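# Four arms place the axle in the vacant green saddle

## Task

Carry the axle into the green saddle that has nothing in it, so that afterwards every other object is still standing where it began. It only counts if things stay put on their own, without a robot holding them. Finish by opening the gripper and pulling the arm away.

## Robot and tools

Setup: four identical i2rt Big YAM arms, named arm1, arm2, arm3 and arm4. Each has six revolute joints, a two-finger gripper and a wrist camera. With joints 1 and 6 at zero and the hand level and pointing ahead, the wrist camera rides on top of the hand and looks toward the fingertips. Reach from the joint1 axis is about 1.0 m at full extension. The room camera cam_high is fixed and belongs to no arm. The arms do not coordinate: if one stalls, the others keep going.

Frames: there is one shared scene frame with its origin on the floor and +z up. The hand point is halfway between the fingertips. The hand's z axis runs along the fingers, and the fingers open and close along its y axis. Each arm's foot has its own true placement, which is never printed.

execute_actions(actions, cameras): actions is a list holding one action or none. An action is an object keyed by arm name. Each arm name holds a "joints" object that maps joint names to absolute targets; these are not offsets. Any arm or joint you leave out keeps whatever it was last told and may still be pushing toward it. All named motions start at the same moment and may finish at different times. Joint names, units and allowed ranges:
- joint1_rad: -2.879 to 2.879 rad, tolerance ±0.045. It turns the whole arm about its foot; positive is counter-clockwise seen from above, and 0 points the arm the way its foot faces.
- joint2_rad: 0 to 3.141 rad, ±0.14. Shoulder; at 0 the upper arm lies roughly level pointing back, and larger values lift it up and then forward.
- joint3_rad: 0 to 3.019 rad, ±0.09. Elbow; at 0 the forearm is folded onto the upper arm, and larger values open it.
- joint4_rad: -1.692 to 1.57 rad, ±0.055. Hand pitch; positive tips the fingers up.
- joint5_rad: -1.57 to 1.57 rad, ±0.03. Sideways hand swing; positive goes toward the arm's right.
- joint6_rad: -2.094 to 2.094 rad, ±0.035. Hand roll; positive is clockwise when viewed from behind the hand.
- gripper_m: 0 to 0.093 m, ±0.003. This is the fingertip gap. Each finger pad can apply about 50 to 62 N, and some grippers less.
Example: {"arm1": {"joints": {"gripper_m": 0.05}}, "arm2": {"joints": {"joint1_rad": 0.3}}}. An unknown key or an out-of-range value rejects the whole call, and nothing moves. One action lasts 15 s at most. The joints move at different speeds, so the hand can take a wide, curved path between two postures. cameras takes a list of names from arm1_cam_wrist, arm2_cam_wrist, arm3_cam_wrist, arm4_cam_wrist, cam_high or "all". Leaving it out, null or ["all"] returns every camera; [] returns none. An empty actions list just reports state and images.

wait(seconds): 0 to 10 s with no new command; it returns the same report as an empty action. zoom_image(camera, region): region is [x0, y0, x1, y1] in pixels of that camera's latest full image, with (0,0) at the top-left corner and at most 504x504. read_manual(section) only returns licence text. finished_scene(scene) ends the scene and reports success. It cannot be undone, so call it only once the axle sits stably in the saddle and the arm has released it and backed off.

Results: each robot's state includes joint_positions and joint torques. Torque readings are never zero, carry a per-arm offset, scale and noise, and friction can imitate or hide a load. The "pictures" line gives the order of the images. joint_status explains how each commanded motion ended. "off_target" means the joint stopped short and may still be pushing. "contact_stop" means it now holds where it stopped. "time_out" means it ran out of time; it may keep a nearby target and keep pushing, and on_its_own lists it. "joint command not followed", with a cause line, means the self- and inter-arm collision check blocked that arm. Blocked joints show "not_followed" and may be retried on later actions, but a gripper target in the same action is still carried out. on_its_own covers joints you did not command; "held at" there is the held target, not the actual position. If one result reports a stop, the later motion calls in the same reply are skipped. A target very close to the current position may not move the joint. To stop a joint pushing, send it its reported position. A joint carrying a load can sag.

Cameras: a calibration line per camera gives K, distortion D, T_world_to_cam (scene frame to camera, metres) and pos_world, in OpenCV conventions. Actual poses can be off by a few degrees and millimetres. Wrist-camera poses are computed from the reported joint positions, so errors in those positions add to the error.

Hazards: do not push objects off the work area or onto the floor. A strong squeeze between two arms fails the run, and a hard collision may. The collision check can act too late and ignores fingers, gripper housings and wrist cameras. Arms keep pushing after contact and can push hard. Sustained effort heats motors: above 85 °C a MOTOR HOT warning appears, and at 100 °C the arm goes limp and drops. That shows as OVER-TEMPERATURE FAULT and "limit_stop_at_motor_heat"; resend targets afterwards. Heat also builds while you are thinking, because the last command stays in force. Loose objects may get nudged occasionally. Avoid drops, slips and slams, and keep robot motion time short.

Each tool is called after "Call:" as name(argument=value, ...) on one line, values as JSON.

## Session

Call:
execute_actions(actions=[])

Scene clock: 0.00 s.
Joint torques (N m, as the arm reports them, + toward a larger angle): no reading
Motor temperatures (°C, as the motors report them): arm1=[20 22 25 19 20 21] | arm2=[19 22 23 19 21 23] | arm3=[19 23 22 20 18 22] | arm4=[22 21 25 22 20 21]
arm1.joint_positions: joint1_rad=+0.820 joint2_rad=+0.509 joint3_rad=+1.383 joint4_rad=-1.195 joint5_rad=+0.202 joint6_rad=-0.062 gripper_m=+0.095
arm1.joint_status: not commanded
arm1.hand: x=-0.5112 y=+0.1919 z=+1.3669 quat_wxyz=(-0.510, -0.311, -0.748, +0.290) (m; scene frame)
arm2.joint_positions: joint1_rad=+0.727 joint2_rad=+0.643 joint3_rad=+1.400 joint4_rad=-1.217 joint5_rad=-0.075 joint6_rad=-0.340 gripper_m=+0.095
arm2.joint_status: not commanded
arm2.hand: x=-0.8248 y=-0.1720 z=+1.3462 quat_wxyz=(-0.269, +0.829, -0.186, -0.455) (m; scene frame)
arm3.joint_positions: joint1_rad=+0.644 joint2_rad=+0.485 joint3_rad=+1.446 joint4_rad=-1.423 joint5_rad=+0.043 joint6_rad=+0.126 gripper_m=+0.095
arm3.joint_status: not commanded
arm3.hand: x=+0.7251 y=+0.2275 z=+1.4054 quat_wxyz=(-0.481, -0.436, -0.725, +0.229) (m; scene frame)
arm4.joint_positions: joint1_rad=+0.646 joint2_rad=+0.551 joint3_rad=+1.438 joint4_rad=-1.482 joint5_rad=+0.186 joint6_rad=+0.380 gripper_m=+0.095
arm4.joint_status: not commanded
arm4.hand: x=+0.5608 y=-0.1868 z=+1.3252 quat_wxyz=(-0.205, +0.670, -0.572, -0.426) (m; scene frame)
pictures: arm1_cam_wrist, arm2_cam_wrist, arm3_cam_wrist, arm4_cam_wrist, cam_high
camera_calibration (this result's frames):
arm1_cam_wrist: T_world_to_cam=[[-0.762284, -0.635744, 0.121462, -0.433146], [-0.579415, 0.586644, -0.565798, 0.371629], [0.288447, -0.501675, -0.815549, 1.48228], [0, 0, 0, 1]] pos_world=[-0.542412, 0.250239, 1.47175]
arm2_cam_wrist: T_world_to_cam=[[0.54443, 0.79137, 0.27808, 0.213674], [0.805043, -0.399857, -0.438201, 1.19446], [-0.235587, 0.462436, -0.854781, 1.16055], [0, 0, 0, 1]] pos_world=[-0.804514, -0.228162, 1.45602]
arm3_cam_wrist: T_world_to_cam=[[-0.862276, -0.497562, -0.0944067, 0.874113], [-0.392821, 0.774759, -0.495419, 0.811424], [0.319644, -0.390103, -0.863509, 1.19305], [0, 0, 0, 1]] pos_world=[0.691119, 0.27168, 1.51473]
arm4_cam_wrist: T_world_to_cam=[[0.943111, 0.262643, -0.203863, -0.208919], [0.187266, -0.926277, -0.327022, 0.157916], [-0.274723, 0.270241, -0.922766, 1.55513], [0, 0, 0, 1]] pos_world=[0.594692, -0.219114, 1.44407]
Images, in order (width x height): arm1_cam_wrist 672x504, arm2_cam_wrist 672x504, arm3_cam_wrist 672x504, arm4_cam_wrist 672x504, cam_high 672x504.

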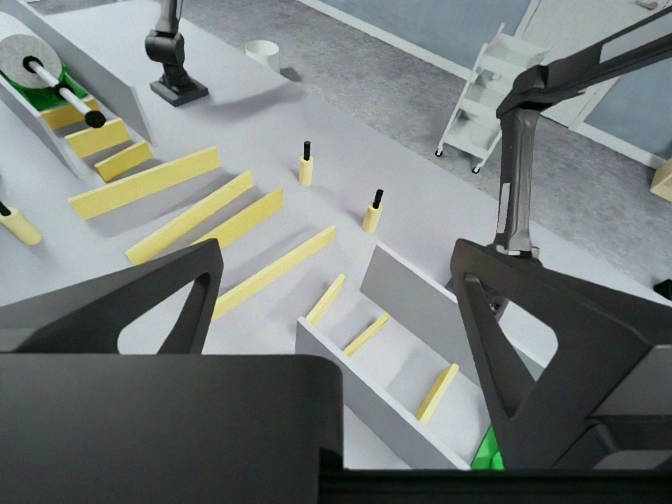

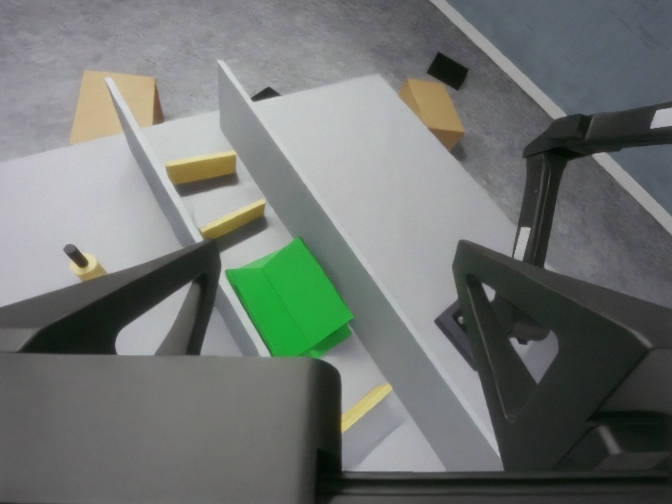

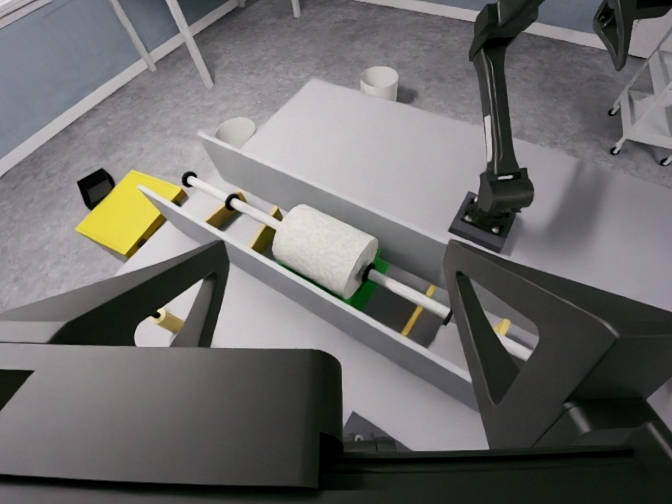

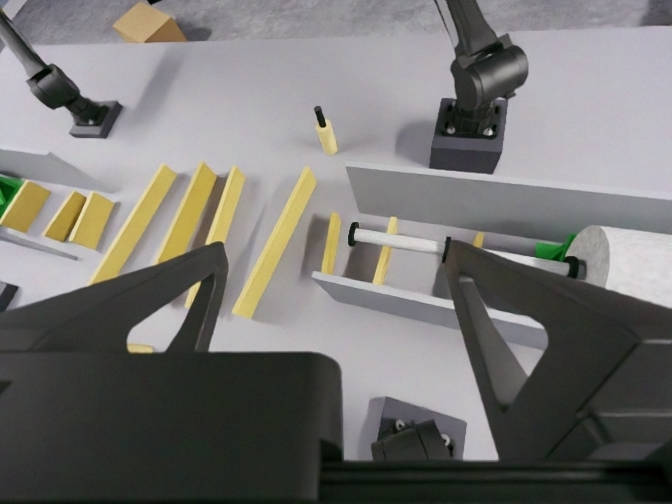

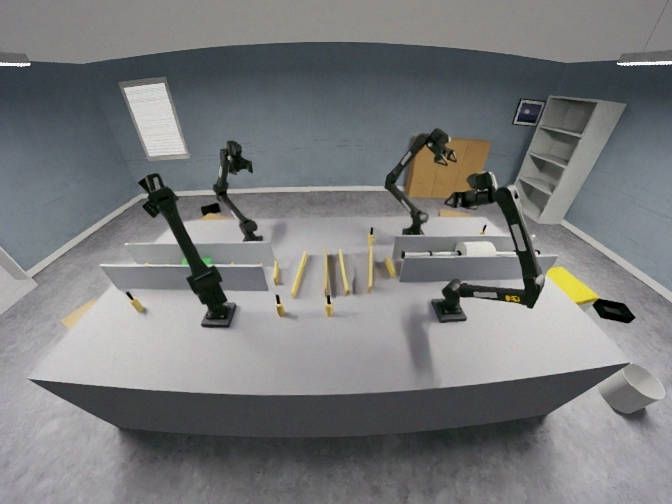

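Call:
zoom_image(camera="arm4_cam_wrist", region=[300, 140, 672, 340])

Call:
zoom_image(camera="arm3_cam_wrist", region=[130, 120, 550, 370])

Call:
zoom_image(camera="arm2_cam_wrist", region=[50, 50, 450, 450])

Call:
zoom_image(camera="cam_high", region=[90, 200, 340, 340])

Call:
zoom_image(camera="cam_high", region=[320, 200, 570, 340])

Region (300, 140, 672, 340) of arm4_cam_wrist's 672x504 image, scaled by 1.355, with more detail than that image has; it fills the top 271 rows of this view, and the rest is white.

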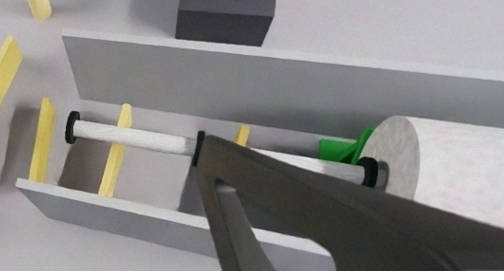

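Region (130, 120, 550, 370) of arm3_cam_wrist's 672x504 image, scaled by 1.200, with more detail than that image has; it fills the top 300 rows of this view, and the rest is white.

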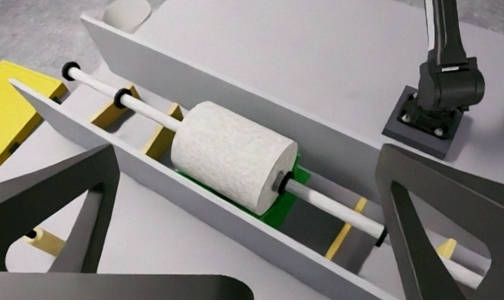

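Region (50, 50, 450, 450) of arm2_cam_wrist's 672x504 image, scaled by 1.260, with more detail than that image has.

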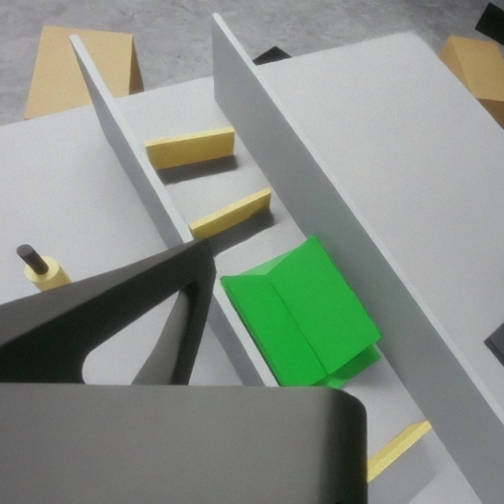

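Region (90, 200, 340, 340) of cam_high's 672x504 image, scaled by 2.016, with more detail than that image has; it fills the top 282 rows of this view, and the rest is white.

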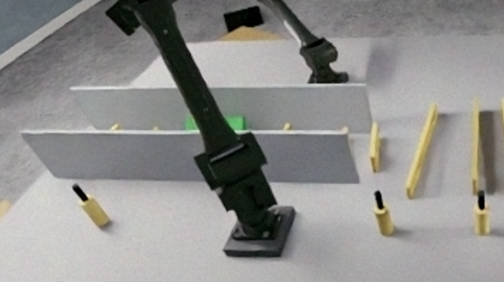

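Region (320, 200, 570, 340) of cam_high's 672x504 image, scaled by 2.016, with more detail than that image has; it fills the top 282 rows of this view, and the rest is white.

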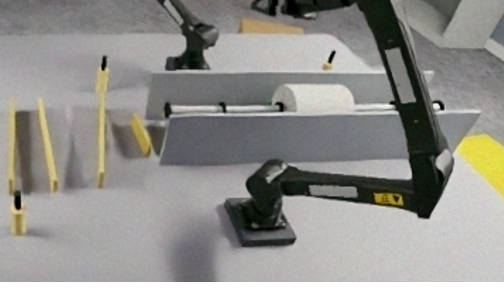

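Call:
zoom_image(camera="arm4_cam_wrist", region=[330, 200, 470, 290])

Call:
zoom_image(camera="arm4_cam_wrist", region=[520, 210, 660, 300])

Call:
zoom_image(camera="arm3_cam_wrist", region=[170, 160, 310, 250])

Call:
zoom_image(camera="arm3_cam_wrist", region=[320, 230, 460, 330])

Region (330, 200, 470, 290) of arm4_cam_wrist's 672x504 image, scaled by 3.600, with more detail than that image has; it fills the top 324 rows of this view, and the rest is white.

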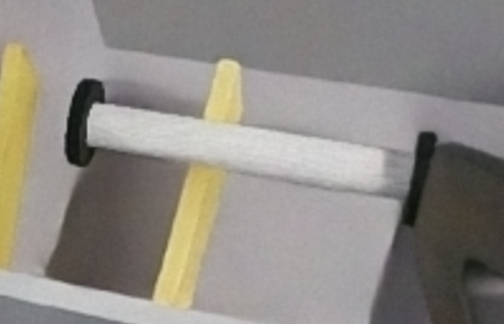

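Region (520, 210, 660, 300) of arm4_cam_wrist's 672x504 image, scaled by 3.600, with more detail than that image has; it fills the top 324 rows of this view, and the rest is white.

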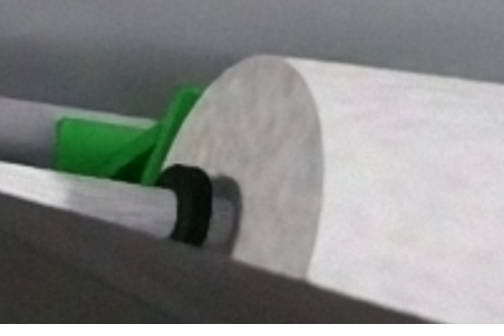

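Region (170, 160, 310, 250) of arm3_cam_wrist's 672x504 image, scaled by 3.600, with more detail than that image has; it fills the top 324 rows of this view, and the rest is white.

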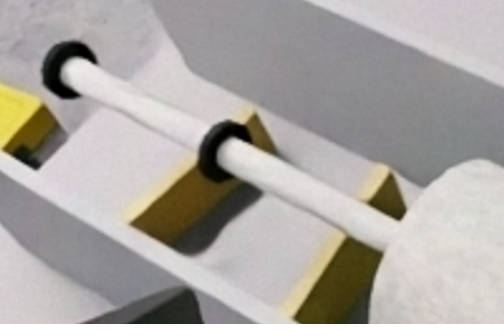

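Region (320, 230, 460, 330) of arm3_cam_wrist's 672x504 image, scaled by 3.600, with more detail than that image has; it fills the top 360 rows of this view, and the rest is white.

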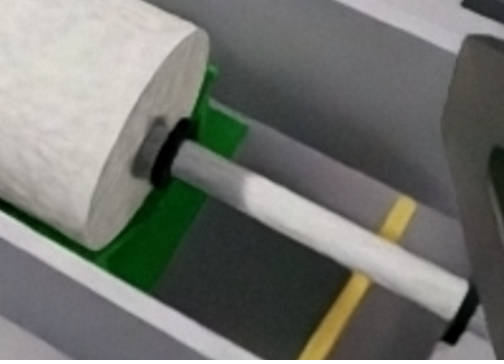

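Call:
zoom_image(camera="cam_high", region=[380, 225, 480, 295])

Call:
zoom_image(camera="cam_high", region=[470, 225, 570, 295])

Call:
zoom_image(camera="cam_high", region=[190, 230, 290, 300])

Call:
zoom_image(camera="cam_high", region=[95, 230, 195, 300])

Region (380, 225, 480, 295) of cam_high's 672x504 image, scaled by 5.040, with more detail than that image has; it fills the top 353 rows of this view, and the rest is white.

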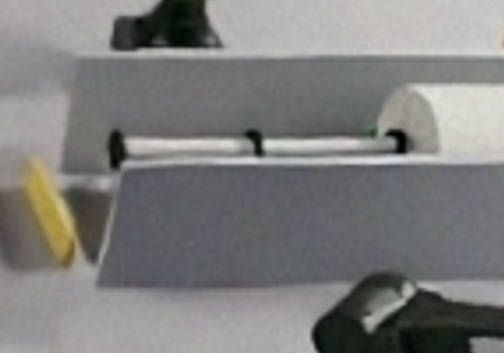

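Region (470, 225, 570, 295) of cam_high's 672x504 image, scaled by 5.040, with more detail than that image has; it fills the top 353 rows of this view, and the rest is white.

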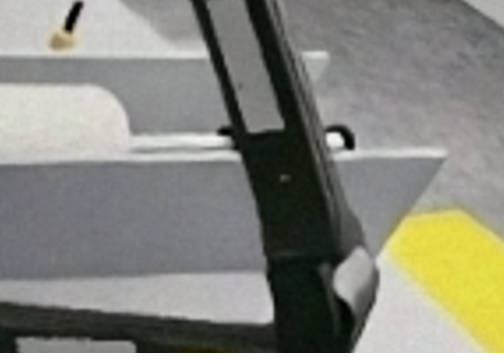

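Region (190, 230, 290, 300) of cam_high's 672x504 image, scaled by 5.040, with more detail than that image has; it fills the top 353 rows of this view, and the rest is white.

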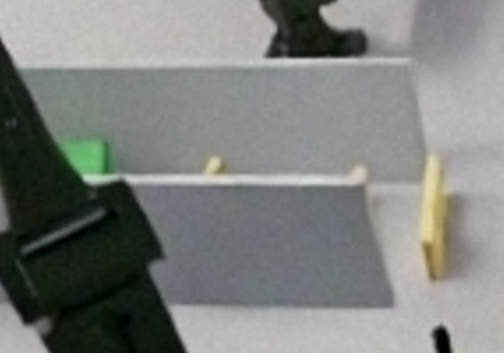

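Region (95, 230, 195, 300) of cam_high's 672x504 image, scaled by 5.040, with more detail than that image has; it fills the top 353 rows of this view, and the rest is white.

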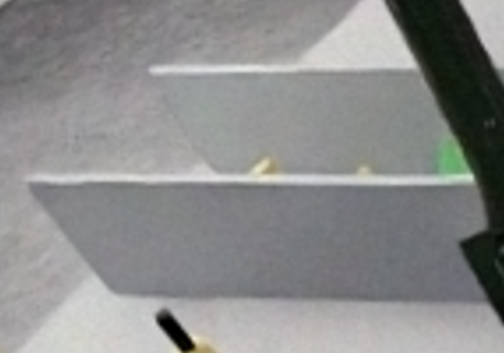

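Call:
zoom_image(camera="cam_high", region=[265, 225, 405, 325])

Call:
zoom_image(camera="arm1_cam_wrist", region=[0, 20, 400, 340])

Region (265, 225, 405, 325) of cam_high's 672x504 image, scaled by 3.600, with more detail than that image has; it fills the top 360 rows of this view, and the rest is white.

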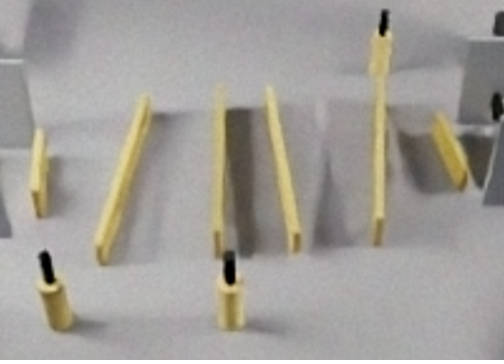

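Region (0, 20, 400, 340) of arm1_cam_wrist's 672x504 image, scaled by 1.260, with more detail than that image has; it fills the top 403 rows of this view, and the rest is white.

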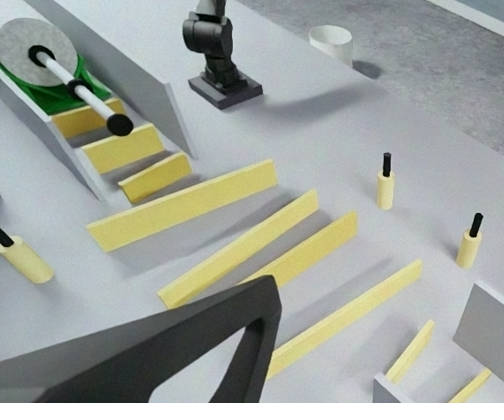

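Call:
execute_actions(actions=[{"arm4": {"joints": {"joint1_rad": -0.316, "joint2_rad": 1.0, "joint3_rad": 0.936, "joint4_rad": -1.086, "joint5_rad": 0.0, "joint6_rad": -1.895, "gripper_m": 0.085}}, "arm3": {"joints": {"joint1_rad": 1.013, "joint2_rad": 1.93, "joint3_rad": 1.835, "joint4_rad": -1.228, "joint5_rad": 0.0, "joint6_rad": -0.58, "gripper_m": 0.085}}, "arm2": {"joints": {"joint1_rad": -0.6, "joint4_rad": -1.64, "joint5_rad": 0.0, "joint6_rad": 0.52}}, "arm1": {"joints": {"joint1_rad": 0.47, "joint5_rad": 0.0}}}], cameras=["arm3_cam_wrist", "arm4_cam_wrist", "cam_high"])

Scene clock: 11.90 s.
Joint torques (N m, as the arm reports them, + toward a larger angle): arm1=[-1.56  1.8   9.21  2.16 -0.19  0.08] | arm2=[-2.65  3.7   7.52  1.39  0.02 -0.02] | arm3=[  0.42 -17.81  10.85   1.22  -0.19  -0.13] | arm4=[-1.25 -4.6  11.11  2.17 -0.08  0.01]
Motor temperatures (°C, as the motors report them): arm1=[20 22 27 19 20 21] | arm2=[19 22 26 19 21 23] | arm3=[19 23 25 21 18 22] | arm4=[22 21 27 22 20 21]
arm1.joint_positions: joint1_rad=+0.474 joint2_rad=+0.509 joint3_rad=+1.383 joint4_rad=-1.195 joint5_rad=+0.005 joint6_rad=-0.062 gripper_m=+0.095
arm1.joint_status: all done
arm1.hand: x=-0.5410 y=+0.1709 z=+1.3656 quat_wxyz=(-0.496, -0.386, -0.714, +0.308) (m; scene frame)
arm2.joint_positions: joint1_rad=-0.589 joint2_rad=+0.643 joint3_rad=+1.400 joint4_rad=-1.624 joint5_rad=-0.001 joint6_rad=+0.512 gripper_m=+0.095
arm2.joint_status: all done
arm2.hand: x=-0.5347 y=-0.1894 z=+1.2690 quat_wxyz=(-0.254, +0.223, -0.910, -0.238) (m; scene frame)
arm3.joint_positions: joint1_rad=+0.999 joint2_rad=+1.932 joint3_rad=+1.801 joint4_rad=-1.230 joint5_rad=+0.003 joint6_rad=-0.572 gripper_m=+0.085
arm3.joint_status: all done
arm3.hand: x=+1.1818 y=-0.0035 z=+1.0098 quat_wxyz=(-0.088, -0.003, -0.994, +0.065) (m; scene frame)
arm4.joint_positions: joint1_rad=-0.309 joint2_rad=+0.988 joint3_rad=+0.921 joint4_rad=-1.105 joint5_rad=+0.000 joint6_rad=-1.885 gripper_m=+0.085
arm4.joint_status: all done
arm4.hand: x=+0.7487 y=-0.0200 z=+1.0098 quat_wxyz=(-0.187, +0.980, -0.001, +0.061) (m; scene frame)
pictures: arm3_cam_wrist, arm4_cam_wrist, cam_high
camera_calibration (this result's frames):
arm3_cam_wrist: T_world_to_cam=[[-0.0346923, -0.989374, 0.141191, -0.102066], [-0.911351, 0.0893, 0.401826, 0.678173], [-0.410165, -0.114734, -0.904766, 1.52045], [0, 0, 0, 1]] pos_world=[1.23815, 0.012906, 1.11755]
arm4_cam_wrist: T_world_to_cam=[[-0.0282755, 0.928156, 0.371116, -0.334186], [0.731665, -0.233744, 0.640336, -1.19647], [0.681078, 0.289639, -0.67249, 0.302748], [0, 0, 0, 1]] pos_world=[0.659771, -0.057179, 1.09376]
Images, in order (width x height): arm3_cam_wrist 672x504, arm4_cam_wrist 672x504, cam_high 672x504.

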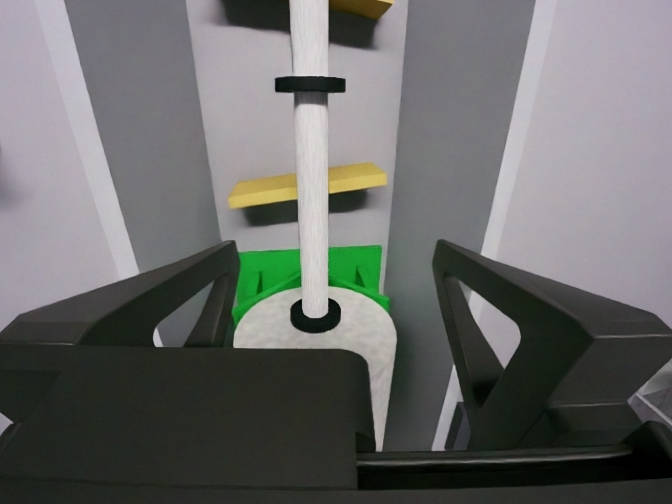

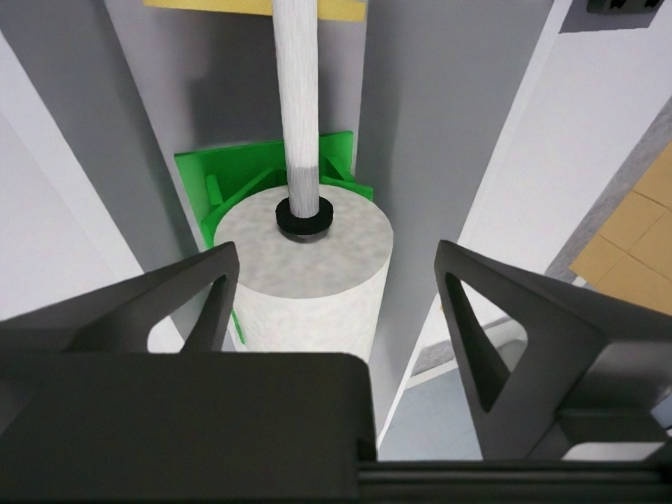

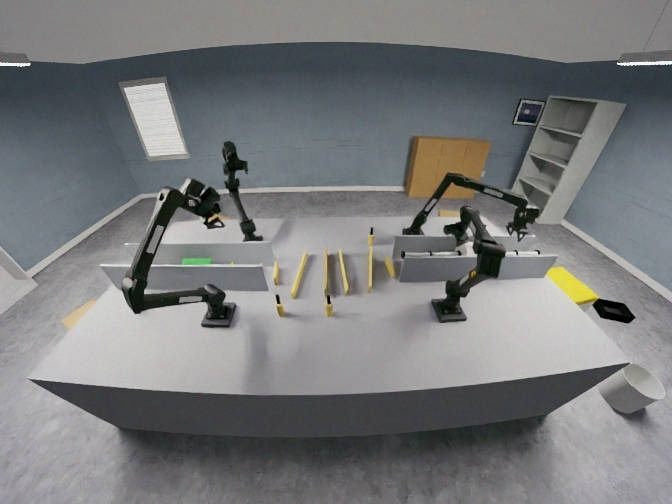

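Call:
zoom_image(camera="arm3_cam_wrist", region=[220, 60, 420, 350])

Call:
zoom_image(camera="arm4_cam_wrist", region=[160, 0, 420, 300])

Region (220, 60, 420, 350) of arm3_cam_wrist's 672x504 image, scaled by 1.738, with more detail than that image has; it fills the left 348 columns of this view, and the rest is white.

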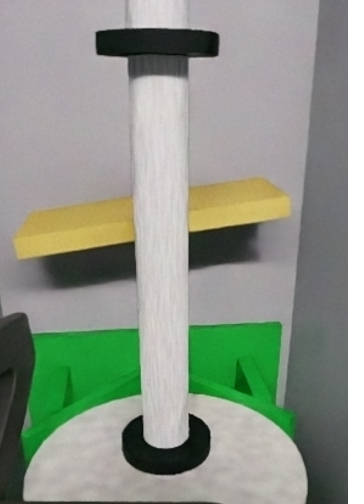

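Region (160, 0, 420, 300) of arm4_cam_wrist's 672x504 image, scaled by 1.680, with more detail than that image has; it fills the left 437 columns of this view, and the rest is white.

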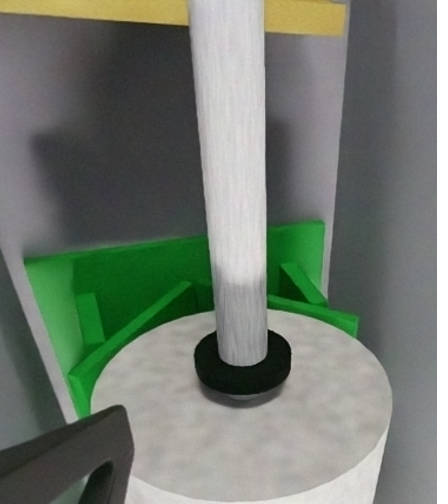

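Call:
execute_actions(actions=[{"arm4": {"joints": {"joint1_rad": -0.27, "joint2_rad": 1.41, "joint3_rad": 0.955, "joint4_rad": -1.075, "joint6_rad": -1.85}}, "arm3": {"joints": {"joint1_rad": 0.983, "joint2_rad": 2.103, "joint3_rad": 1.732, "joint4_rad": -1.197}}, "arm2": {"joints": {"joint1_rad": -1.0, "joint2_rad": 0.95, "joint3_rad": 1.7}}}], cameras=["arm3_cam_wrist", "arm4_cam_wrist"])

Scene clock: 14.63 s.
Joint torques (N m, as the arm reports them, + toward a larger angle): arm1=[-2.06  1.15  9.17  2.17 -0.15  0.06] | arm2=[-2.42 -0.64  9.15  1.58  0.01 -0.03] | arm3=[ -2.04 -19.15   9.05   1.2   -0.2   -0.15] | arm4=[ -0.01 -11.25  10.73   0.97  -0.07   0.17]
Motor temperatures (°C, as the motors report them): arm1=[20 22 27 19 20 21] | arm2=[19 22 26 19 21 23] | arm3=[19 24 26 21 18 22] | arm4=[22 21 27 22 20 21]
arm1.joint_positions: joint1_rad=+0.474 joint2_rad=+0.509 joint3_rad=+1.383 joint4_rad=-1.195 joint5_rad=+0.005 joint6_rad=-0.062 gripper_m=+0.095
arm1.joint_status: not commanded
arm1.hand: x=-0.5410 y=+0.1709 z=+1.3656 quat_wxyz=(-0.496, -0.386, -0.714, +0.308) (m; scene frame)
arm2.joint_positions: joint1_rad=-0.990 joint2_rad=+0.950 joint3_rad=+1.658 joint4_rad=-1.631 joint5_rad=-0.001 joint6_rad=+0.512 gripper_m=+0.095
arm2.joint_status: all done
arm2.hand: x=-0.3973 y=-0.1898 z=+1.3136 quat_wxyz=(-0.273, +0.037, -0.946, -0.170) (m; scene frame)
arm3.joint_positions: joint1_rad=+0.999 joint2_rad=+2.106 joint3_rad=+1.710 joint4_rad=-1.210 joint5_rad=+0.003 joint6_rad=-0.572 gripper_m=+0.085
arm3.joint_status: all done
arm3.hand: x=+1.1557 y=+0.0118 z=+0.8680 quat_wxyz=(+0.014, -0.004, -1.000, -0.001) (m; scene frame)
arm4.joint_positions: joint1_rad=-0.280 joint2_rad=+1.414 joint3_rad=+0.921 joint4_rad=-1.089 joint5_rad=+0.000 joint6_rad=-1.859 gripper_m=+0.085
arm4.joint_status: all done
arm4.hand: x=+0.7438 y=-0.0014 z=+0.8664 quat_wxyz=(+0.007, +1.000, +0.000, -0.002) (m; scene frame)
pictures: arm3_cam_wrist, arm4_cam_wrist
camera_calibration (this result's frames):
arm3_cam_wrist: T_world_to_cam=[[-0.0214905, -0.999678, 0.0135111, 0.0278185], [-0.80998, 0.0253313, 0.58591, 0.433792], [-0.586063, 0.00164778, -0.810264, 1.50313], [0, 0, 0, 1]] pos_world=[1.23289, 0.0143442, 0.96339]
arm4_cam_wrist: T_world_to_cam=[[-0.00786097, 0.999935, -0.00822959, 0.0151916], [0.810905, 0.0111901, 0.585071, -1.10743], [0.585126, -0.00207418, -0.81094, 0.395115], [0, 0, 0, 1]] pos_world=[0.666947, -0.00197881, 0.968465]
Images, in order (width x height): arm3_cam_wrist 672x504, arm4_cam_wrist 672x504.

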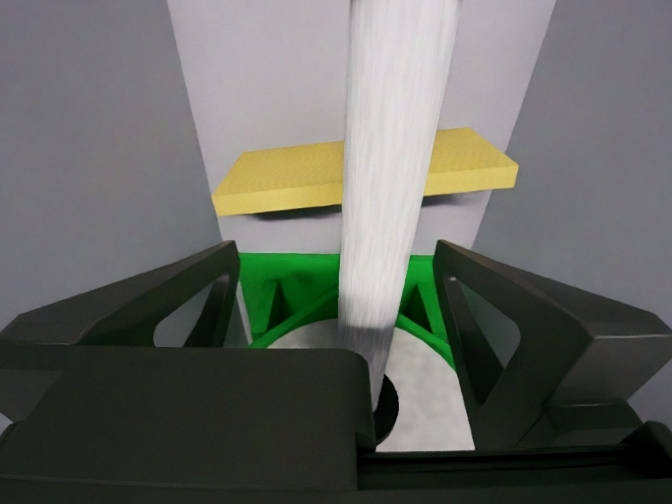

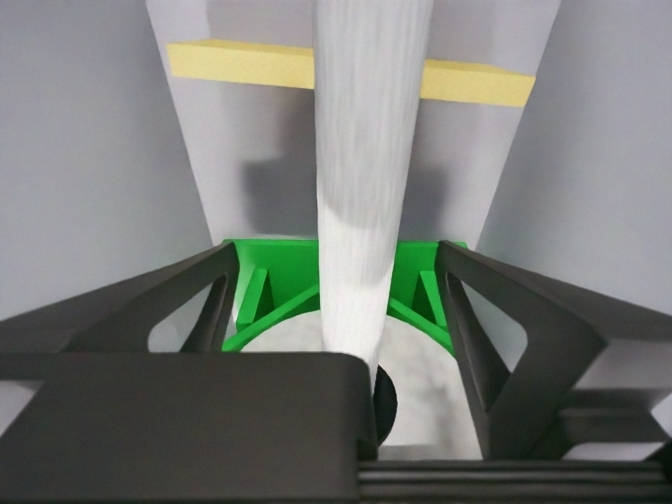

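Call:
execute_actions(actions=[{"arm4": {"joints": {"joint4_rad": -1.048, "gripper_m": 0.0}}, "arm3": {"joints": {"joint1_rad": 0.966, "joint4_rad": -1.17, "gripper_m": 0.0}}}], cameras=["arm3_cam_wrist", "arm4_cam_wrist"])

Scene clock: 15.67 s.
Joint torques (N m, as the arm reports them, + toward a larger angle): arm1=[-1.33  1.23  9.3   2.25 -0.18  0.04] | arm2=[-2.65 -0.83  9.2   1.58  0.01 -0.04] | arm3=[ -1.68 -19.5    9.13   0.96  -0.01  -0.12] | arm4=[ -0.11 -11.31  10.87   0.93   0.08   0.06]
Motor temperatures (°C, as the motors report them): arm1=[20 22 27 19 20 21] | arm2=[19 22 26 19 21 23] | arm3=[19 24 26 21 18 22] | arm4=[22 21 28 22 20 21]
arm1.joint_positions: joint1_rad=+0.474 joint2_rad=+0.509 joint3_rad=+1.383 joint4_rad=-1.195 joint5_rad=+0.005 joint6_rad=-0.062 gripper_m=+0.095
arm1.joint_status: not commanded
arm1.hand: x=-0.5410 y=+0.1709 z=+1.3656 quat_wxyz=(-0.496, -0.386, -0.714, +0.308) (m; scene frame)
arm2.joint_positions: joint1_rad=-0.990 joint2_rad=+0.950 joint3_rad=+1.658 joint4_rad=-1.631 joint5_rad=-0.001 joint6_rad=+0.512 gripper_m=+0.095
arm2.joint_status: not commanded
arm2.hand: x=-0.3973 y=-0.1898 z=+1.3136 quat_wxyz=(-0.273, +0.037, -0.946, -0.170) (m; scene frame)
arm3.joint_positions: joint1_rad=+0.979 joint2_rad=+2.106 joint3_rad=+1.710 joint4_rad=-1.175 joint5_rad=-0.002 joint6_rad=-0.573 gripper_m=+0.024
arm3.joint_status: gripper_m off_target (ended at +0.024, target +0.000); the others done
arm3.hand: x=+1.1564 y=-0.0026 z=+0.8682 quat_wxyz=(-0.002, -0.013, -1.000, +0.007) (m; scene frame)
arm4.joint_positions: joint1_rad=-0.280 joint2_rad=+1.413 joint3_rad=+0.921 joint4_rad=-1.060 joint5_rad=-0.003 joint6_rad=-1.850 gripper_m=+0.024
arm4.joint_status: gripper_m off_target (ended at +0.024, target +0.000); the others done
arm4.hand: x=+0.7451 y=+0.0056 z=+0.8665 quat_wxyz=(-0.008, +1.000, -0.004, +0.000) (m; scene frame)
pictures: arm3_cam_wrist, arm4_cam_wrist
camera_calibration (this result's frames):
arm3_cam_wrist: T_world_to_cam=[[-0.0400977, -0.998805, 0.0279338, 0.022474], [-0.827465, 0.0488636, 0.559387, 0.477927], [-0.560084, -0.000684129, -0.828436, 1.48946], [0, 0, 0, 1]] pos_world=[1.23059, 0.000112833, 0.965945]
arm4_cam_wrist: T_world_to_cam=[[0.00126891, 0.999781, 0.0208755, -0.0238759], [0.807936, -0.0133263, 0.589119, -1.10982], [0.589269, 0.0161185, -0.807776, 0.388526], [0, 0, 0, 1]] pos_world=[0.667746, 0.00281854, 0.968155]
Images, in order (width x height): arm3_cam_wrist 672x504, arm4_cam_wrist 672x504.

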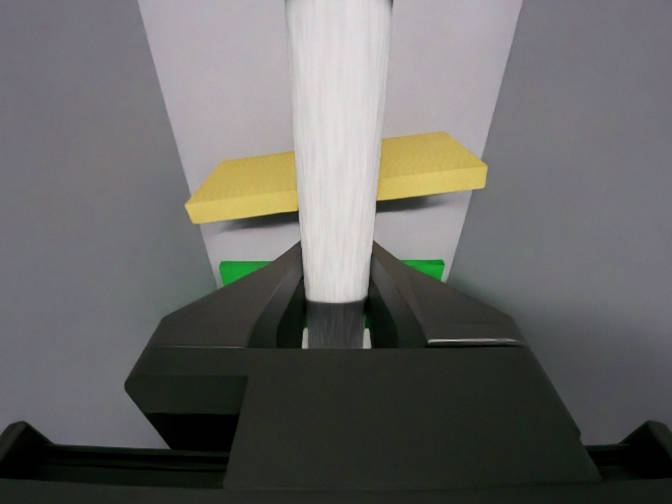

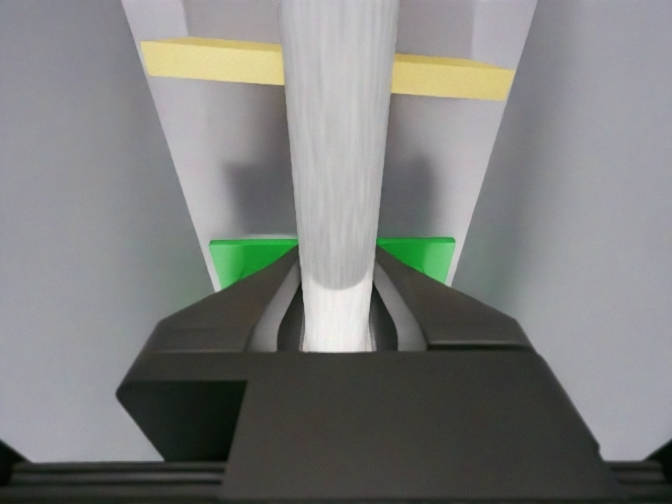

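Call:
execute_actions(actions=[{"arm4": {"joints": {"joint1_rad": 0.006, "joint2_rad": 1.272, "joint3_rad": 1.12, "joint4_rad": -1.31, "joint6_rad": -1.565}}, "arm3": {"joints": {"joint1_rad": 0.866, "joint2_rad": 1.783, "joint3_rad": 1.541, "joint4_rad": -1.26, "joint6_rad": -0.682}}, "arm2": {"joints": {"joint2_rad": 1.25, "joint3_rad": 1.95}}, "arm1": {"joints": {"joint6_rad": 0.5}}}], cameras=["arm3_cam_wrist", "arm4_cam_wrist"])

Scene clock: 18.67 s.
Joint torques (N m, as the arm reports them, + toward a larger angle): arm1=[-1.22  1.55  9.2   2.04 -0.14  0.11] | arm2=[-2.51 -6.21  9.26  1.55  0.02 -0.03] | arm3=[ -0.92 -17.9   10.27   0.79   0.12  -0.16] | arm4=[ -0.86 -10.9   14.96   0.04  -0.05  -0.07]
Motor temperatures (°C, as the motors report them): arm1=[20 22 27 19 20 21] | arm2=[19 22 27 19 21 23] | arm3=[19 24 26 21 18 22] | arm4=[22 21 29 22 20 21]
arm1.joint_positions: joint1_rad=+0.474 joint2_rad=+0.509 joint3_rad=+1.383 joint4_rad=-1.195 joint5_rad=+0.005 joint6_rad=+0.486 gripper_m=+0.095
arm1.joint_status: all done
arm1.hand: x=-0.5409 y=+0.1710 z=+1.3656 quat_wxyz=(-0.561, -0.565, -0.583, +0.162) (m; scene frame)
arm2.joint_positions: joint1_rad=-0.990 joint2_rad=+1.246 joint3_rad=+1.909 joint4_rad=-1.632 joint5_rad=-0.001 joint6_rad=+0.512 gripper_m=+0.095
arm2.joint_status: all done
arm2.hand: x=-0.3054 y=-0.1282 z=+1.3272 quat_wxyz=(-0.254, +0.037, -0.953, -0.159) (m; scene frame)
arm3.joint_positions: joint1_rad=+0.870 joint2_rad=+1.815 joint3_rad=+1.506 joint4_rad=-1.262 joint5_rad=-0.005 joint6_rad=-0.674 gripper_m=+0.024
arm3.joint_status: all done
arm3.hand: x=+1.0520 y=-0.0016 z=+0.9588 quat_wxyz=(-0.003, -0.018, -1.000, +0.006) (m; scene frame)
arm4.joint_positions: joint1_rad=+0.006 joint2_rad=+1.286 joint3_rad=+1.046 joint4_rad=-1.303 joint5_rad=+0.000 joint6_rad=-1.553 gripper_m=+0.024
arm4.joint_status: all done
arm4.hand: x=+0.6412 y=+0.0089 z=+0.9542 quat_wxyz=(-0.012, +1.000, -0.010, -0.001) (m; scene frame)
pictures: arm3_cam_wrist, arm4_cam_wrist
camera_calibration (this result's frames):
arm3_cam_wrist: T_world_to_cam=[[-0.0496467, -0.998434, 0.025792, 0.0288492], [-0.828413, 0.0555902, 0.557352, 0.343799], [-0.557913, 0.00630426, -0.829876, 1.50514], [0, 0, 0, 1]] pos_world=[1.12597, 0.000203385, 1.05671]
arm4_cam_wrist: T_world_to_cam=[[0.0116361, 0.999488, 0.0298134, -0.0440518], [0.808908, -0.0269363, 0.587318, -1.07631], [0.58782, 0.0172822, -0.808807, 0.522468], [0, 0, 0, 1]] pos_world=[0.564029, 0.00600817, 1.05602]
Images, in order (width x height): arm3_cam_wrist 672x504, arm4_cam_wrist 672x504.

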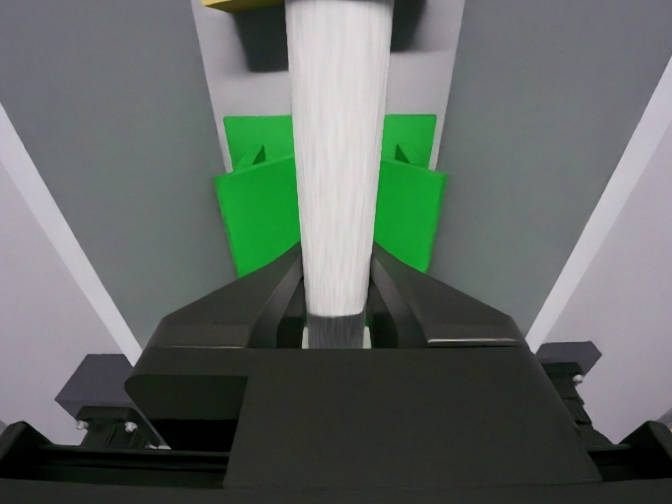

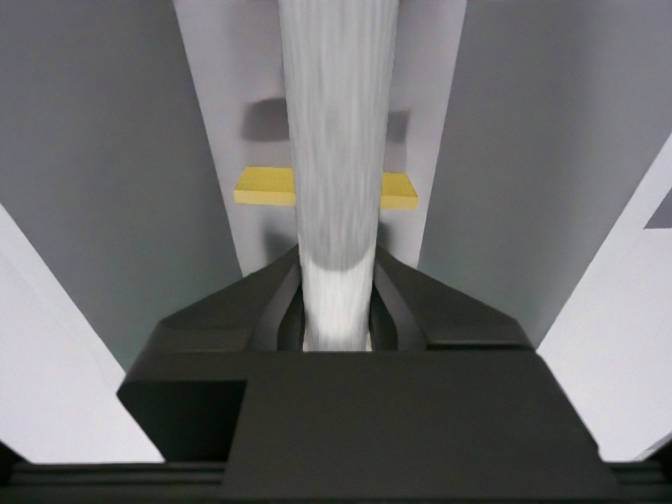

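Call:
execute_actions(actions=[{"arm4": {"joints": {"joint1_rad": 0.406, "joint2_rad": 1.33, "joint3_rad": 1.246, "joint4_rad": -1.395, "joint6_rad": -1.183}}, "arm3": {"joints": {"joint1_rad": 0.658, "joint2_rad": 1.507, "joint3_rad": 1.249, "joint4_rad": -1.245, "joint6_rad": -0.915}}, "arm2": {"joints": {"joint2_rad": 1.58, "joint3_rad": 2.2}}, "arm1": {"joints": {"joint6_rad": 0.9}}}], cameras=["arm4_cam_wrist"])

Scene clock: 22.00 s.
Joint torques (N m, as the arm reports them, + toward a larger angle): arm1=[-1.79  1.29  9.4   1.96 -0.09  0.01] | arm2=[ -2.34 -12.02   9.32   1.43   0.02  -0.03] | arm3=[  0.1  -12.71  10.02   0.84   0.06  -0.16] | arm4=[ -0.61 -12.32  15.87   0.13   0.    -0.05]
Motor temperatures (°C, as the motors report them): arm1=[20 22 27 19 20 21] | arm2=[19 22 27 19 21 23] | arm3=[19 25 27 21 18 22] | arm4=[22 21 30 22 20 21]
arm1.joint_positions: joint1_rad=+0.474 joint2_rad=+0.509 joint3_rad=+1.383 joint4_rad=-1.195 joint5_rad=+0.005 joint6_rad=+0.886 gripper_m=+0.095
arm1.joint_status: all done
arm1.hand: x=-0.5409 y=+0.1710 z=+1.3656 quat_wxyz=(-0.582, -0.670, -0.459, +0.047) (m; scene frame)
arm2.joint_positions: joint1_rad=-0.990 joint2_rad=+1.573 joint3_rad=+2.162 joint4_rad=-1.632 joint5_rad=-0.001 joint6_rad=+0.512 gripper_m=+0.095
arm2.joint_status: all done
arm2.hand: x=-0.2005 y=-0.0578 z=+1.2940 quat_wxyz=(-0.225, +0.037, -0.964, -0.141) (m; scene frame)
arm3.joint_positions: joint1_rad=+0.650 joint2_rad=+1.528 joint3_rad=+1.218 joint4_rad=-1.247 joint5_rad=-0.004 joint6_rad=-0.906 gripper_m=+0.024
arm3.joint_status: all done
arm3.hand: x=+0.9037 y=-0.0005 z=+0.9884 quat_wxyz=(-0.008, -0.011, -1.000, +0.012) (m; scene frame)
arm4.joint_positions: joint1_rad=+0.403 joint2_rad=+1.355 joint3_rad=+1.164 joint4_rad=-1.392 joint5_rad=-0.001 joint6_rad=-1.171 gripper_m=+0.024
arm4.joint_status: all done
arm4.hand: x=+0.4946 y=+0.0007 z=+0.9746 quat_wxyz=(+0.007, +1.000, -0.002, +0.001) (m; scene frame)
pictures: arm4_cam_wrist
camera_calibration (this result's frames):
arm4_cam_wrist: T_world_to_cam=[[-0.00289632, 0.999959, -0.00859094, 0.00986403], [0.807022, 0.00741043, 0.590474, -0.97209], [0.590514, -0.00522288, -0.807011, 0.622222], [0, 0, 0, 1]] pos_world=[0.417096, 0.000589776, 1.07622]
Images, in order (width x height): arm4_cam_wrist 672x504.

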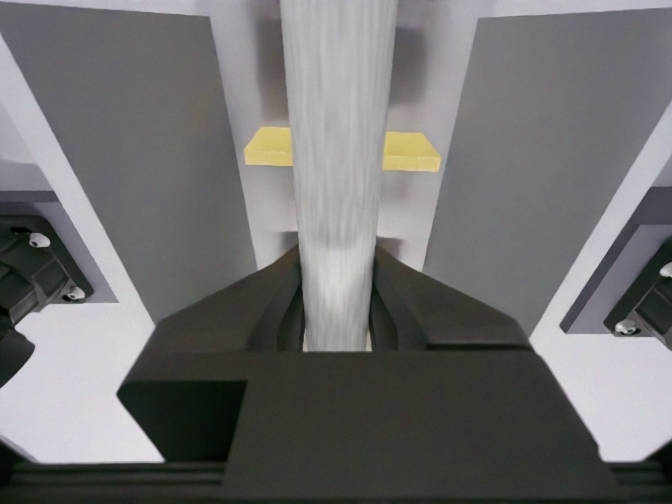

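Call:
execute_actions(actions=[{"arm4": {"joints": {"joint1_rad": 0.707, "joint2_rad": 1.516, "joint3_rad": 1.46, "joint4_rad": -1.39, "joint6_rad": -0.87}}, "arm3": {"joints": {"joint1_rad": 0.335, "joint2_rad": 1.338, "joint3_rad": 1.044, "joint4_rad": -1.225, "joint6_rad": -1.228}}, "arm2": {"joints": {"joint1_rad": -1.042, "joint2_rad": 1.95, "joint3_rad": 2.315, "joint4_rad": -1.655, "joint6_rad": 0.535}}, "arm1": {"joints": {"joint6_rad": 1.4}}}], cameras=["arm2_cam_wrist", "cam_high"])

Scene clock: 25.63 s.
Joint torques (N m, as the arm reports them, + toward a larger angle): arm1=[-1.14  0.99  9.19  2.11 -0.18  0.09] | arm2=[ -1.81 -18.76   8.78   0.88   0.04  -0.02] | arm3=[ 0.94 -9.67  9.64  1.09 -0.15  0.02] | arm4=[ -1.07 -17.97  16.05   0.53  -0.07  -0.02]
Motor temperatures (°C, as the motors report them): arm1=[20 22 28 19 20 21] | arm2=[19 22 28 19 21 23] | arm3=[19 25 28 21 18 22] | arm4=[22 21 32 22 20 21]
arm1.joint_positions: joint1_rad=+0.474 joint2_rad=+0.509 joint3_rad=+1.383 joint4_rad=-1.195 joint5_rad=+0.005 joint6_rad=+1.386 gripper_m=+0.095
arm1.joint_status: all done
arm1.hand: x=-0.5409 y=+0.1710 z=+1.3656 quat_wxyz=(-0.575, -0.762, -0.279, -0.098) (m; scene frame)
arm2.joint_positions: joint1_rad=-1.037 joint2_rad=+1.933 joint3_rad=+2.292 joint4_rad=-1.643 joint5_rad=-0.001 joint6_rad=+0.527 gripper_m=+0.095
arm2.joint_status: all done
arm2.hand: x=-0.0880 y=-0.0183 z=+1.1444 quat_wxyz=(-0.125, +0.008, -0.989, -0.077) (m; scene frame)
arm3.joint_positions: joint1_rad=+0.320 joint2_rad=+1.355 joint3_rad=+1.017 joint4_rad=-1.235 joint5_rad=+0.000 joint6_rad=-1.232 gripper_m=+0.024
arm3.joint_status: all done
arm3.hand: x=+0.7514 y=+0.0028 z=+0.9807 quat_wxyz=(-0.001, -0.014, -1.000, +0.007) (m; scene frame)
arm4.joint_positions: joint1_rad=+0.709 joint2_rad=+1.558 joint3_rad=+1.375 joint4_rad=-1.392 joint5_rad=+0.000 joint6_rad=-0.862 gripper_m=+0.024
arm4.joint_status: all done
arm4.hand: x=+0.3442 y=+0.0020 z=+0.9730 quat_wxyz=(+0.003, +1.000, -0.004, +0.001) (m; scene frame)
pictures: arm2_cam_wrist, cam_high
camera_calibration (this result's frames):
arm2_cam_wrist: T_world_to_cam=[[0.0434481, -0.986965, -0.154962, 0.165915], [-0.932146, -0.0958565, 0.349164, -0.474029], [-0.359467, 0.129276, -0.92416, 1.15291], [0, 0, 0, 1]] pos_world=[-0.034639, -0.0307307, 1.2567]
Images, in order (width x height): arm2_cam_wrist 672x504, cam_high 672x504.

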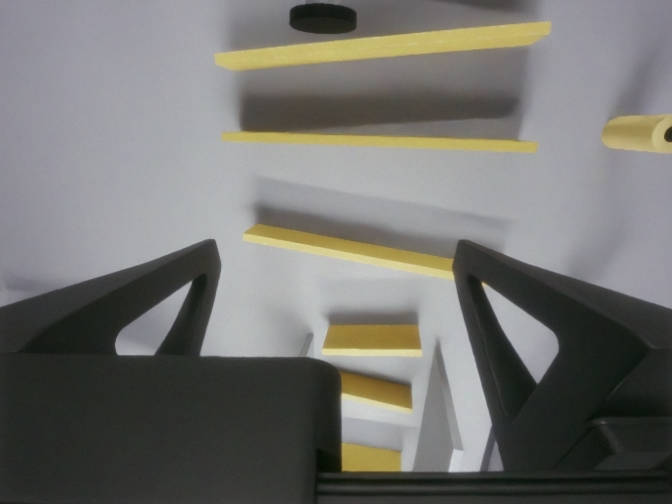

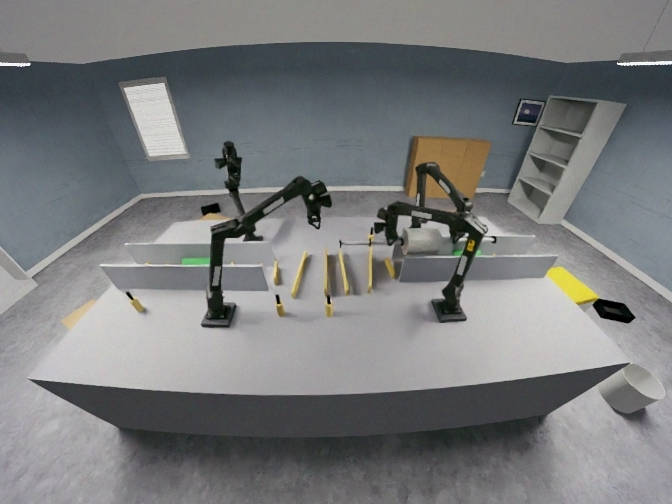

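Call:
zoom_image(camera="arm2_cam_wrist", region=[260, 0, 390, 60])

Call:
zoom_image(camera="cam_high", region=[280, 170, 510, 300])

Region (260, 0, 390, 60) of arm2_cam_wrist's 672x504 image, scaled by 3.877, with more detail than that image has; it fills the top 233 rows of this view, and the rest is white.

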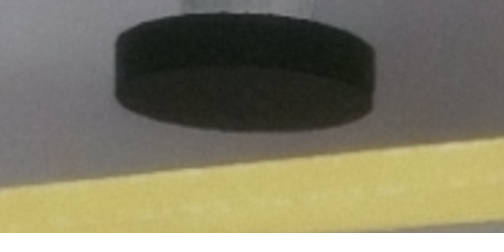

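Region (280, 170, 510, 300) of cam_high's 672x504 image, scaled by 2.191, with more detail than that image has; it fills the top 285 rows of this view, and the rest is white.

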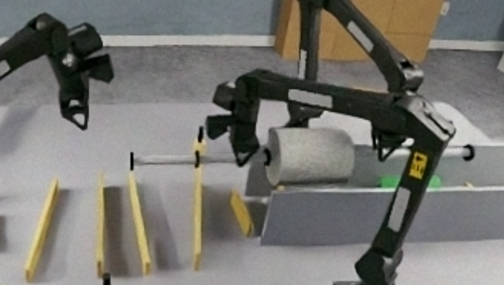

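Call:
execute_actions(actions=[{"arm4": {"joints": {"joint1_rad": 0.913, "joint2_rad": 1.761, "joint3_rad": 1.743, "joint4_rad": -1.415, "joint6_rad": -0.658}}, "arm3": {"joints": {"joint1_rad": -0.083, "joint2_rad": 1.335, "joint3_rad": 0.971, "joint4_rad": -1.155, "joint6_rad": -1.633}}, "arm2": {"joints": {"joint1_rad": -1.012, "joint2_rad": 2.1}}, "arm1": {"joints": {"joint6_rad": 1.9}}}], cameras=["arm2_cam_wrist", "cam_high"])

Scene clock: 37.70 s.
Joint torques (N m, as the arm reports them, + toward a larger angle): arm1=[-2.21  0.68  9.21  2.09 -0.14  0.09] | arm2=[ -0.52 -22.65   9.14   0.49   0.05  -0.01] | arm3=[-1.01 -9.62  9.37  0.93 -0.24 -0.09] | arm4=[ -1.11 -22.64  16.51   0.36  -0.38   0.01]
Motor temperatures (°C, as the motors report them): arm1=[20 22 28 19 20 21] | arm2=[19 24 29 19 21 23] | arm3=[19 24 29 20 18 22] | arm4=[22 23 36 22 20 21]
arm1.joint_positions: joint1_rad=+0.474 joint2_rad=+0.509 joint3_rad=+1.383 joint4_rad=-1.195 joint5_rad=+0.005 joint6_rad=+1.886 gripper_m=+0.095
arm1.joint_status: all done
arm1.hand: x=-0.5409 y=+0.1710 z=+1.3656 quat_wxyz=(-0.533, -0.808, -0.082, -0.238) (m; scene frame)
arm2.joint_positions: joint1_rad=-1.022 joint2_rad=+2.098 joint3_rad=+2.292 joint4_rad=-1.643 joint5_rad=-0.001 joint6_rad=+0.527 gripper_m=+0.095
arm2.joint_status: all done
arm2.hand: x=-0.0683 y=+0.0064 z=+1.0390 quat_wxyz=(-0.054, +0.016, -0.998, -0.035) (m; scene frame)
arm3.joint_positions: joint1_rad=-0.074 joint2_rad=+1.356 joint3_rad=+0.945 joint4_rad=-1.162 joint5_rad=+0.002 joint6_rad=-1.630 gripper_m=+0.024
arm3.joint_status: all done
arm3.hand: x=+0.6095 y=-0.0037 z=+0.9541 quat_wxyz=(-0.001, -0.012, -1.000, +0.006) (m; scene frame)
arm4.joint_positions: joint1_rad=+0.918 joint2_rad=+1.811 joint3_rad=+1.655 joint4_rad=-1.414 joint5_rad=+0.008 joint6_rad=-0.653 gripper_m=+0.024
arm4.joint_status: all done
arm4.hand: x=+0.2029 y=-0.0072 z=+0.9550 quat_wxyz=(-0.002, +1.000, -0.004, +0.002) (m; scene frame)
pictures: arm2_cam_wrist, cam_high
camera_calibration (this result's frames):
arm2_cam_wrist: T_world_to_cam=[[0.0430049, -0.99624, -0.0752108, 0.0903149], [-0.872262, -0.0741461, 0.483384, -0.551995], [-0.487143, 0.0448157, -0.872171, 0.997268], [0, 0, 0, 1]] pos_world=[0.0004441, 0.00435374, 1.14341]
Images, in order (width x height): arm2_cam_wrist 672x504, cam_high 672x504.

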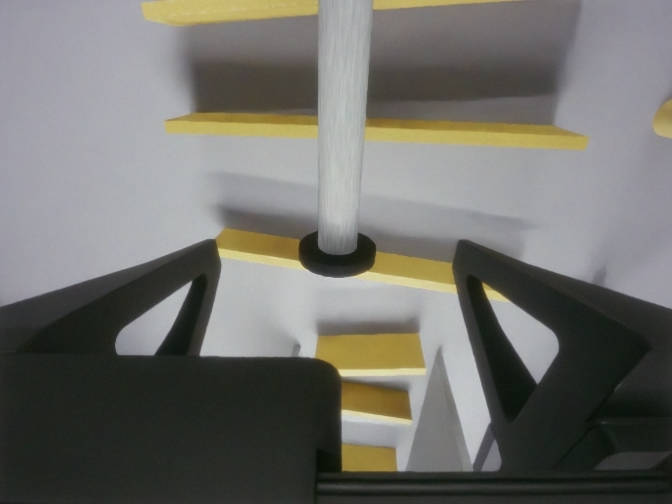

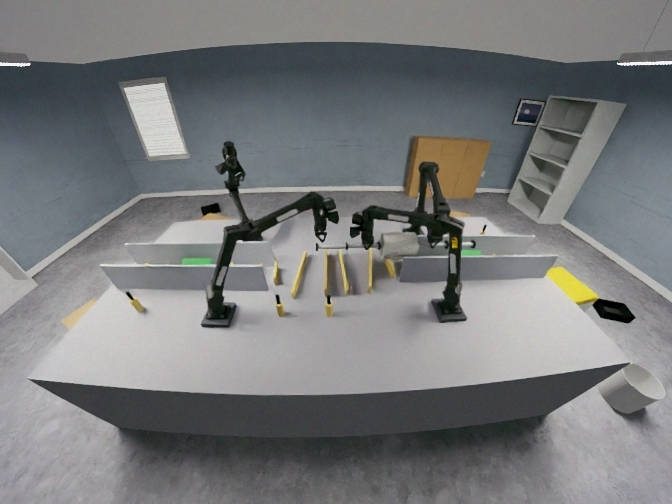

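Call:
zoom_image(camera="arm2_cam_wrist", region=[270, 100, 410, 290])

Region (270, 100, 410, 290) of arm2_cam_wrist's 672x504 image, scaled by 2.653, with more detail than that image has; it fills the left 371 columns of this view, and the rest is white.

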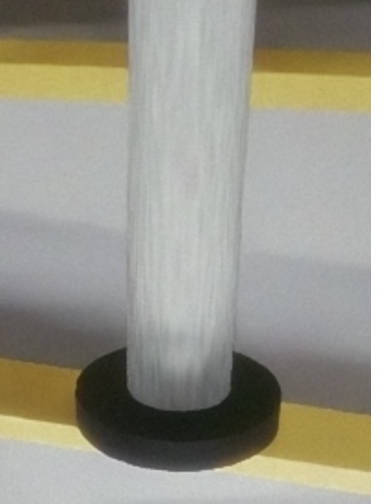

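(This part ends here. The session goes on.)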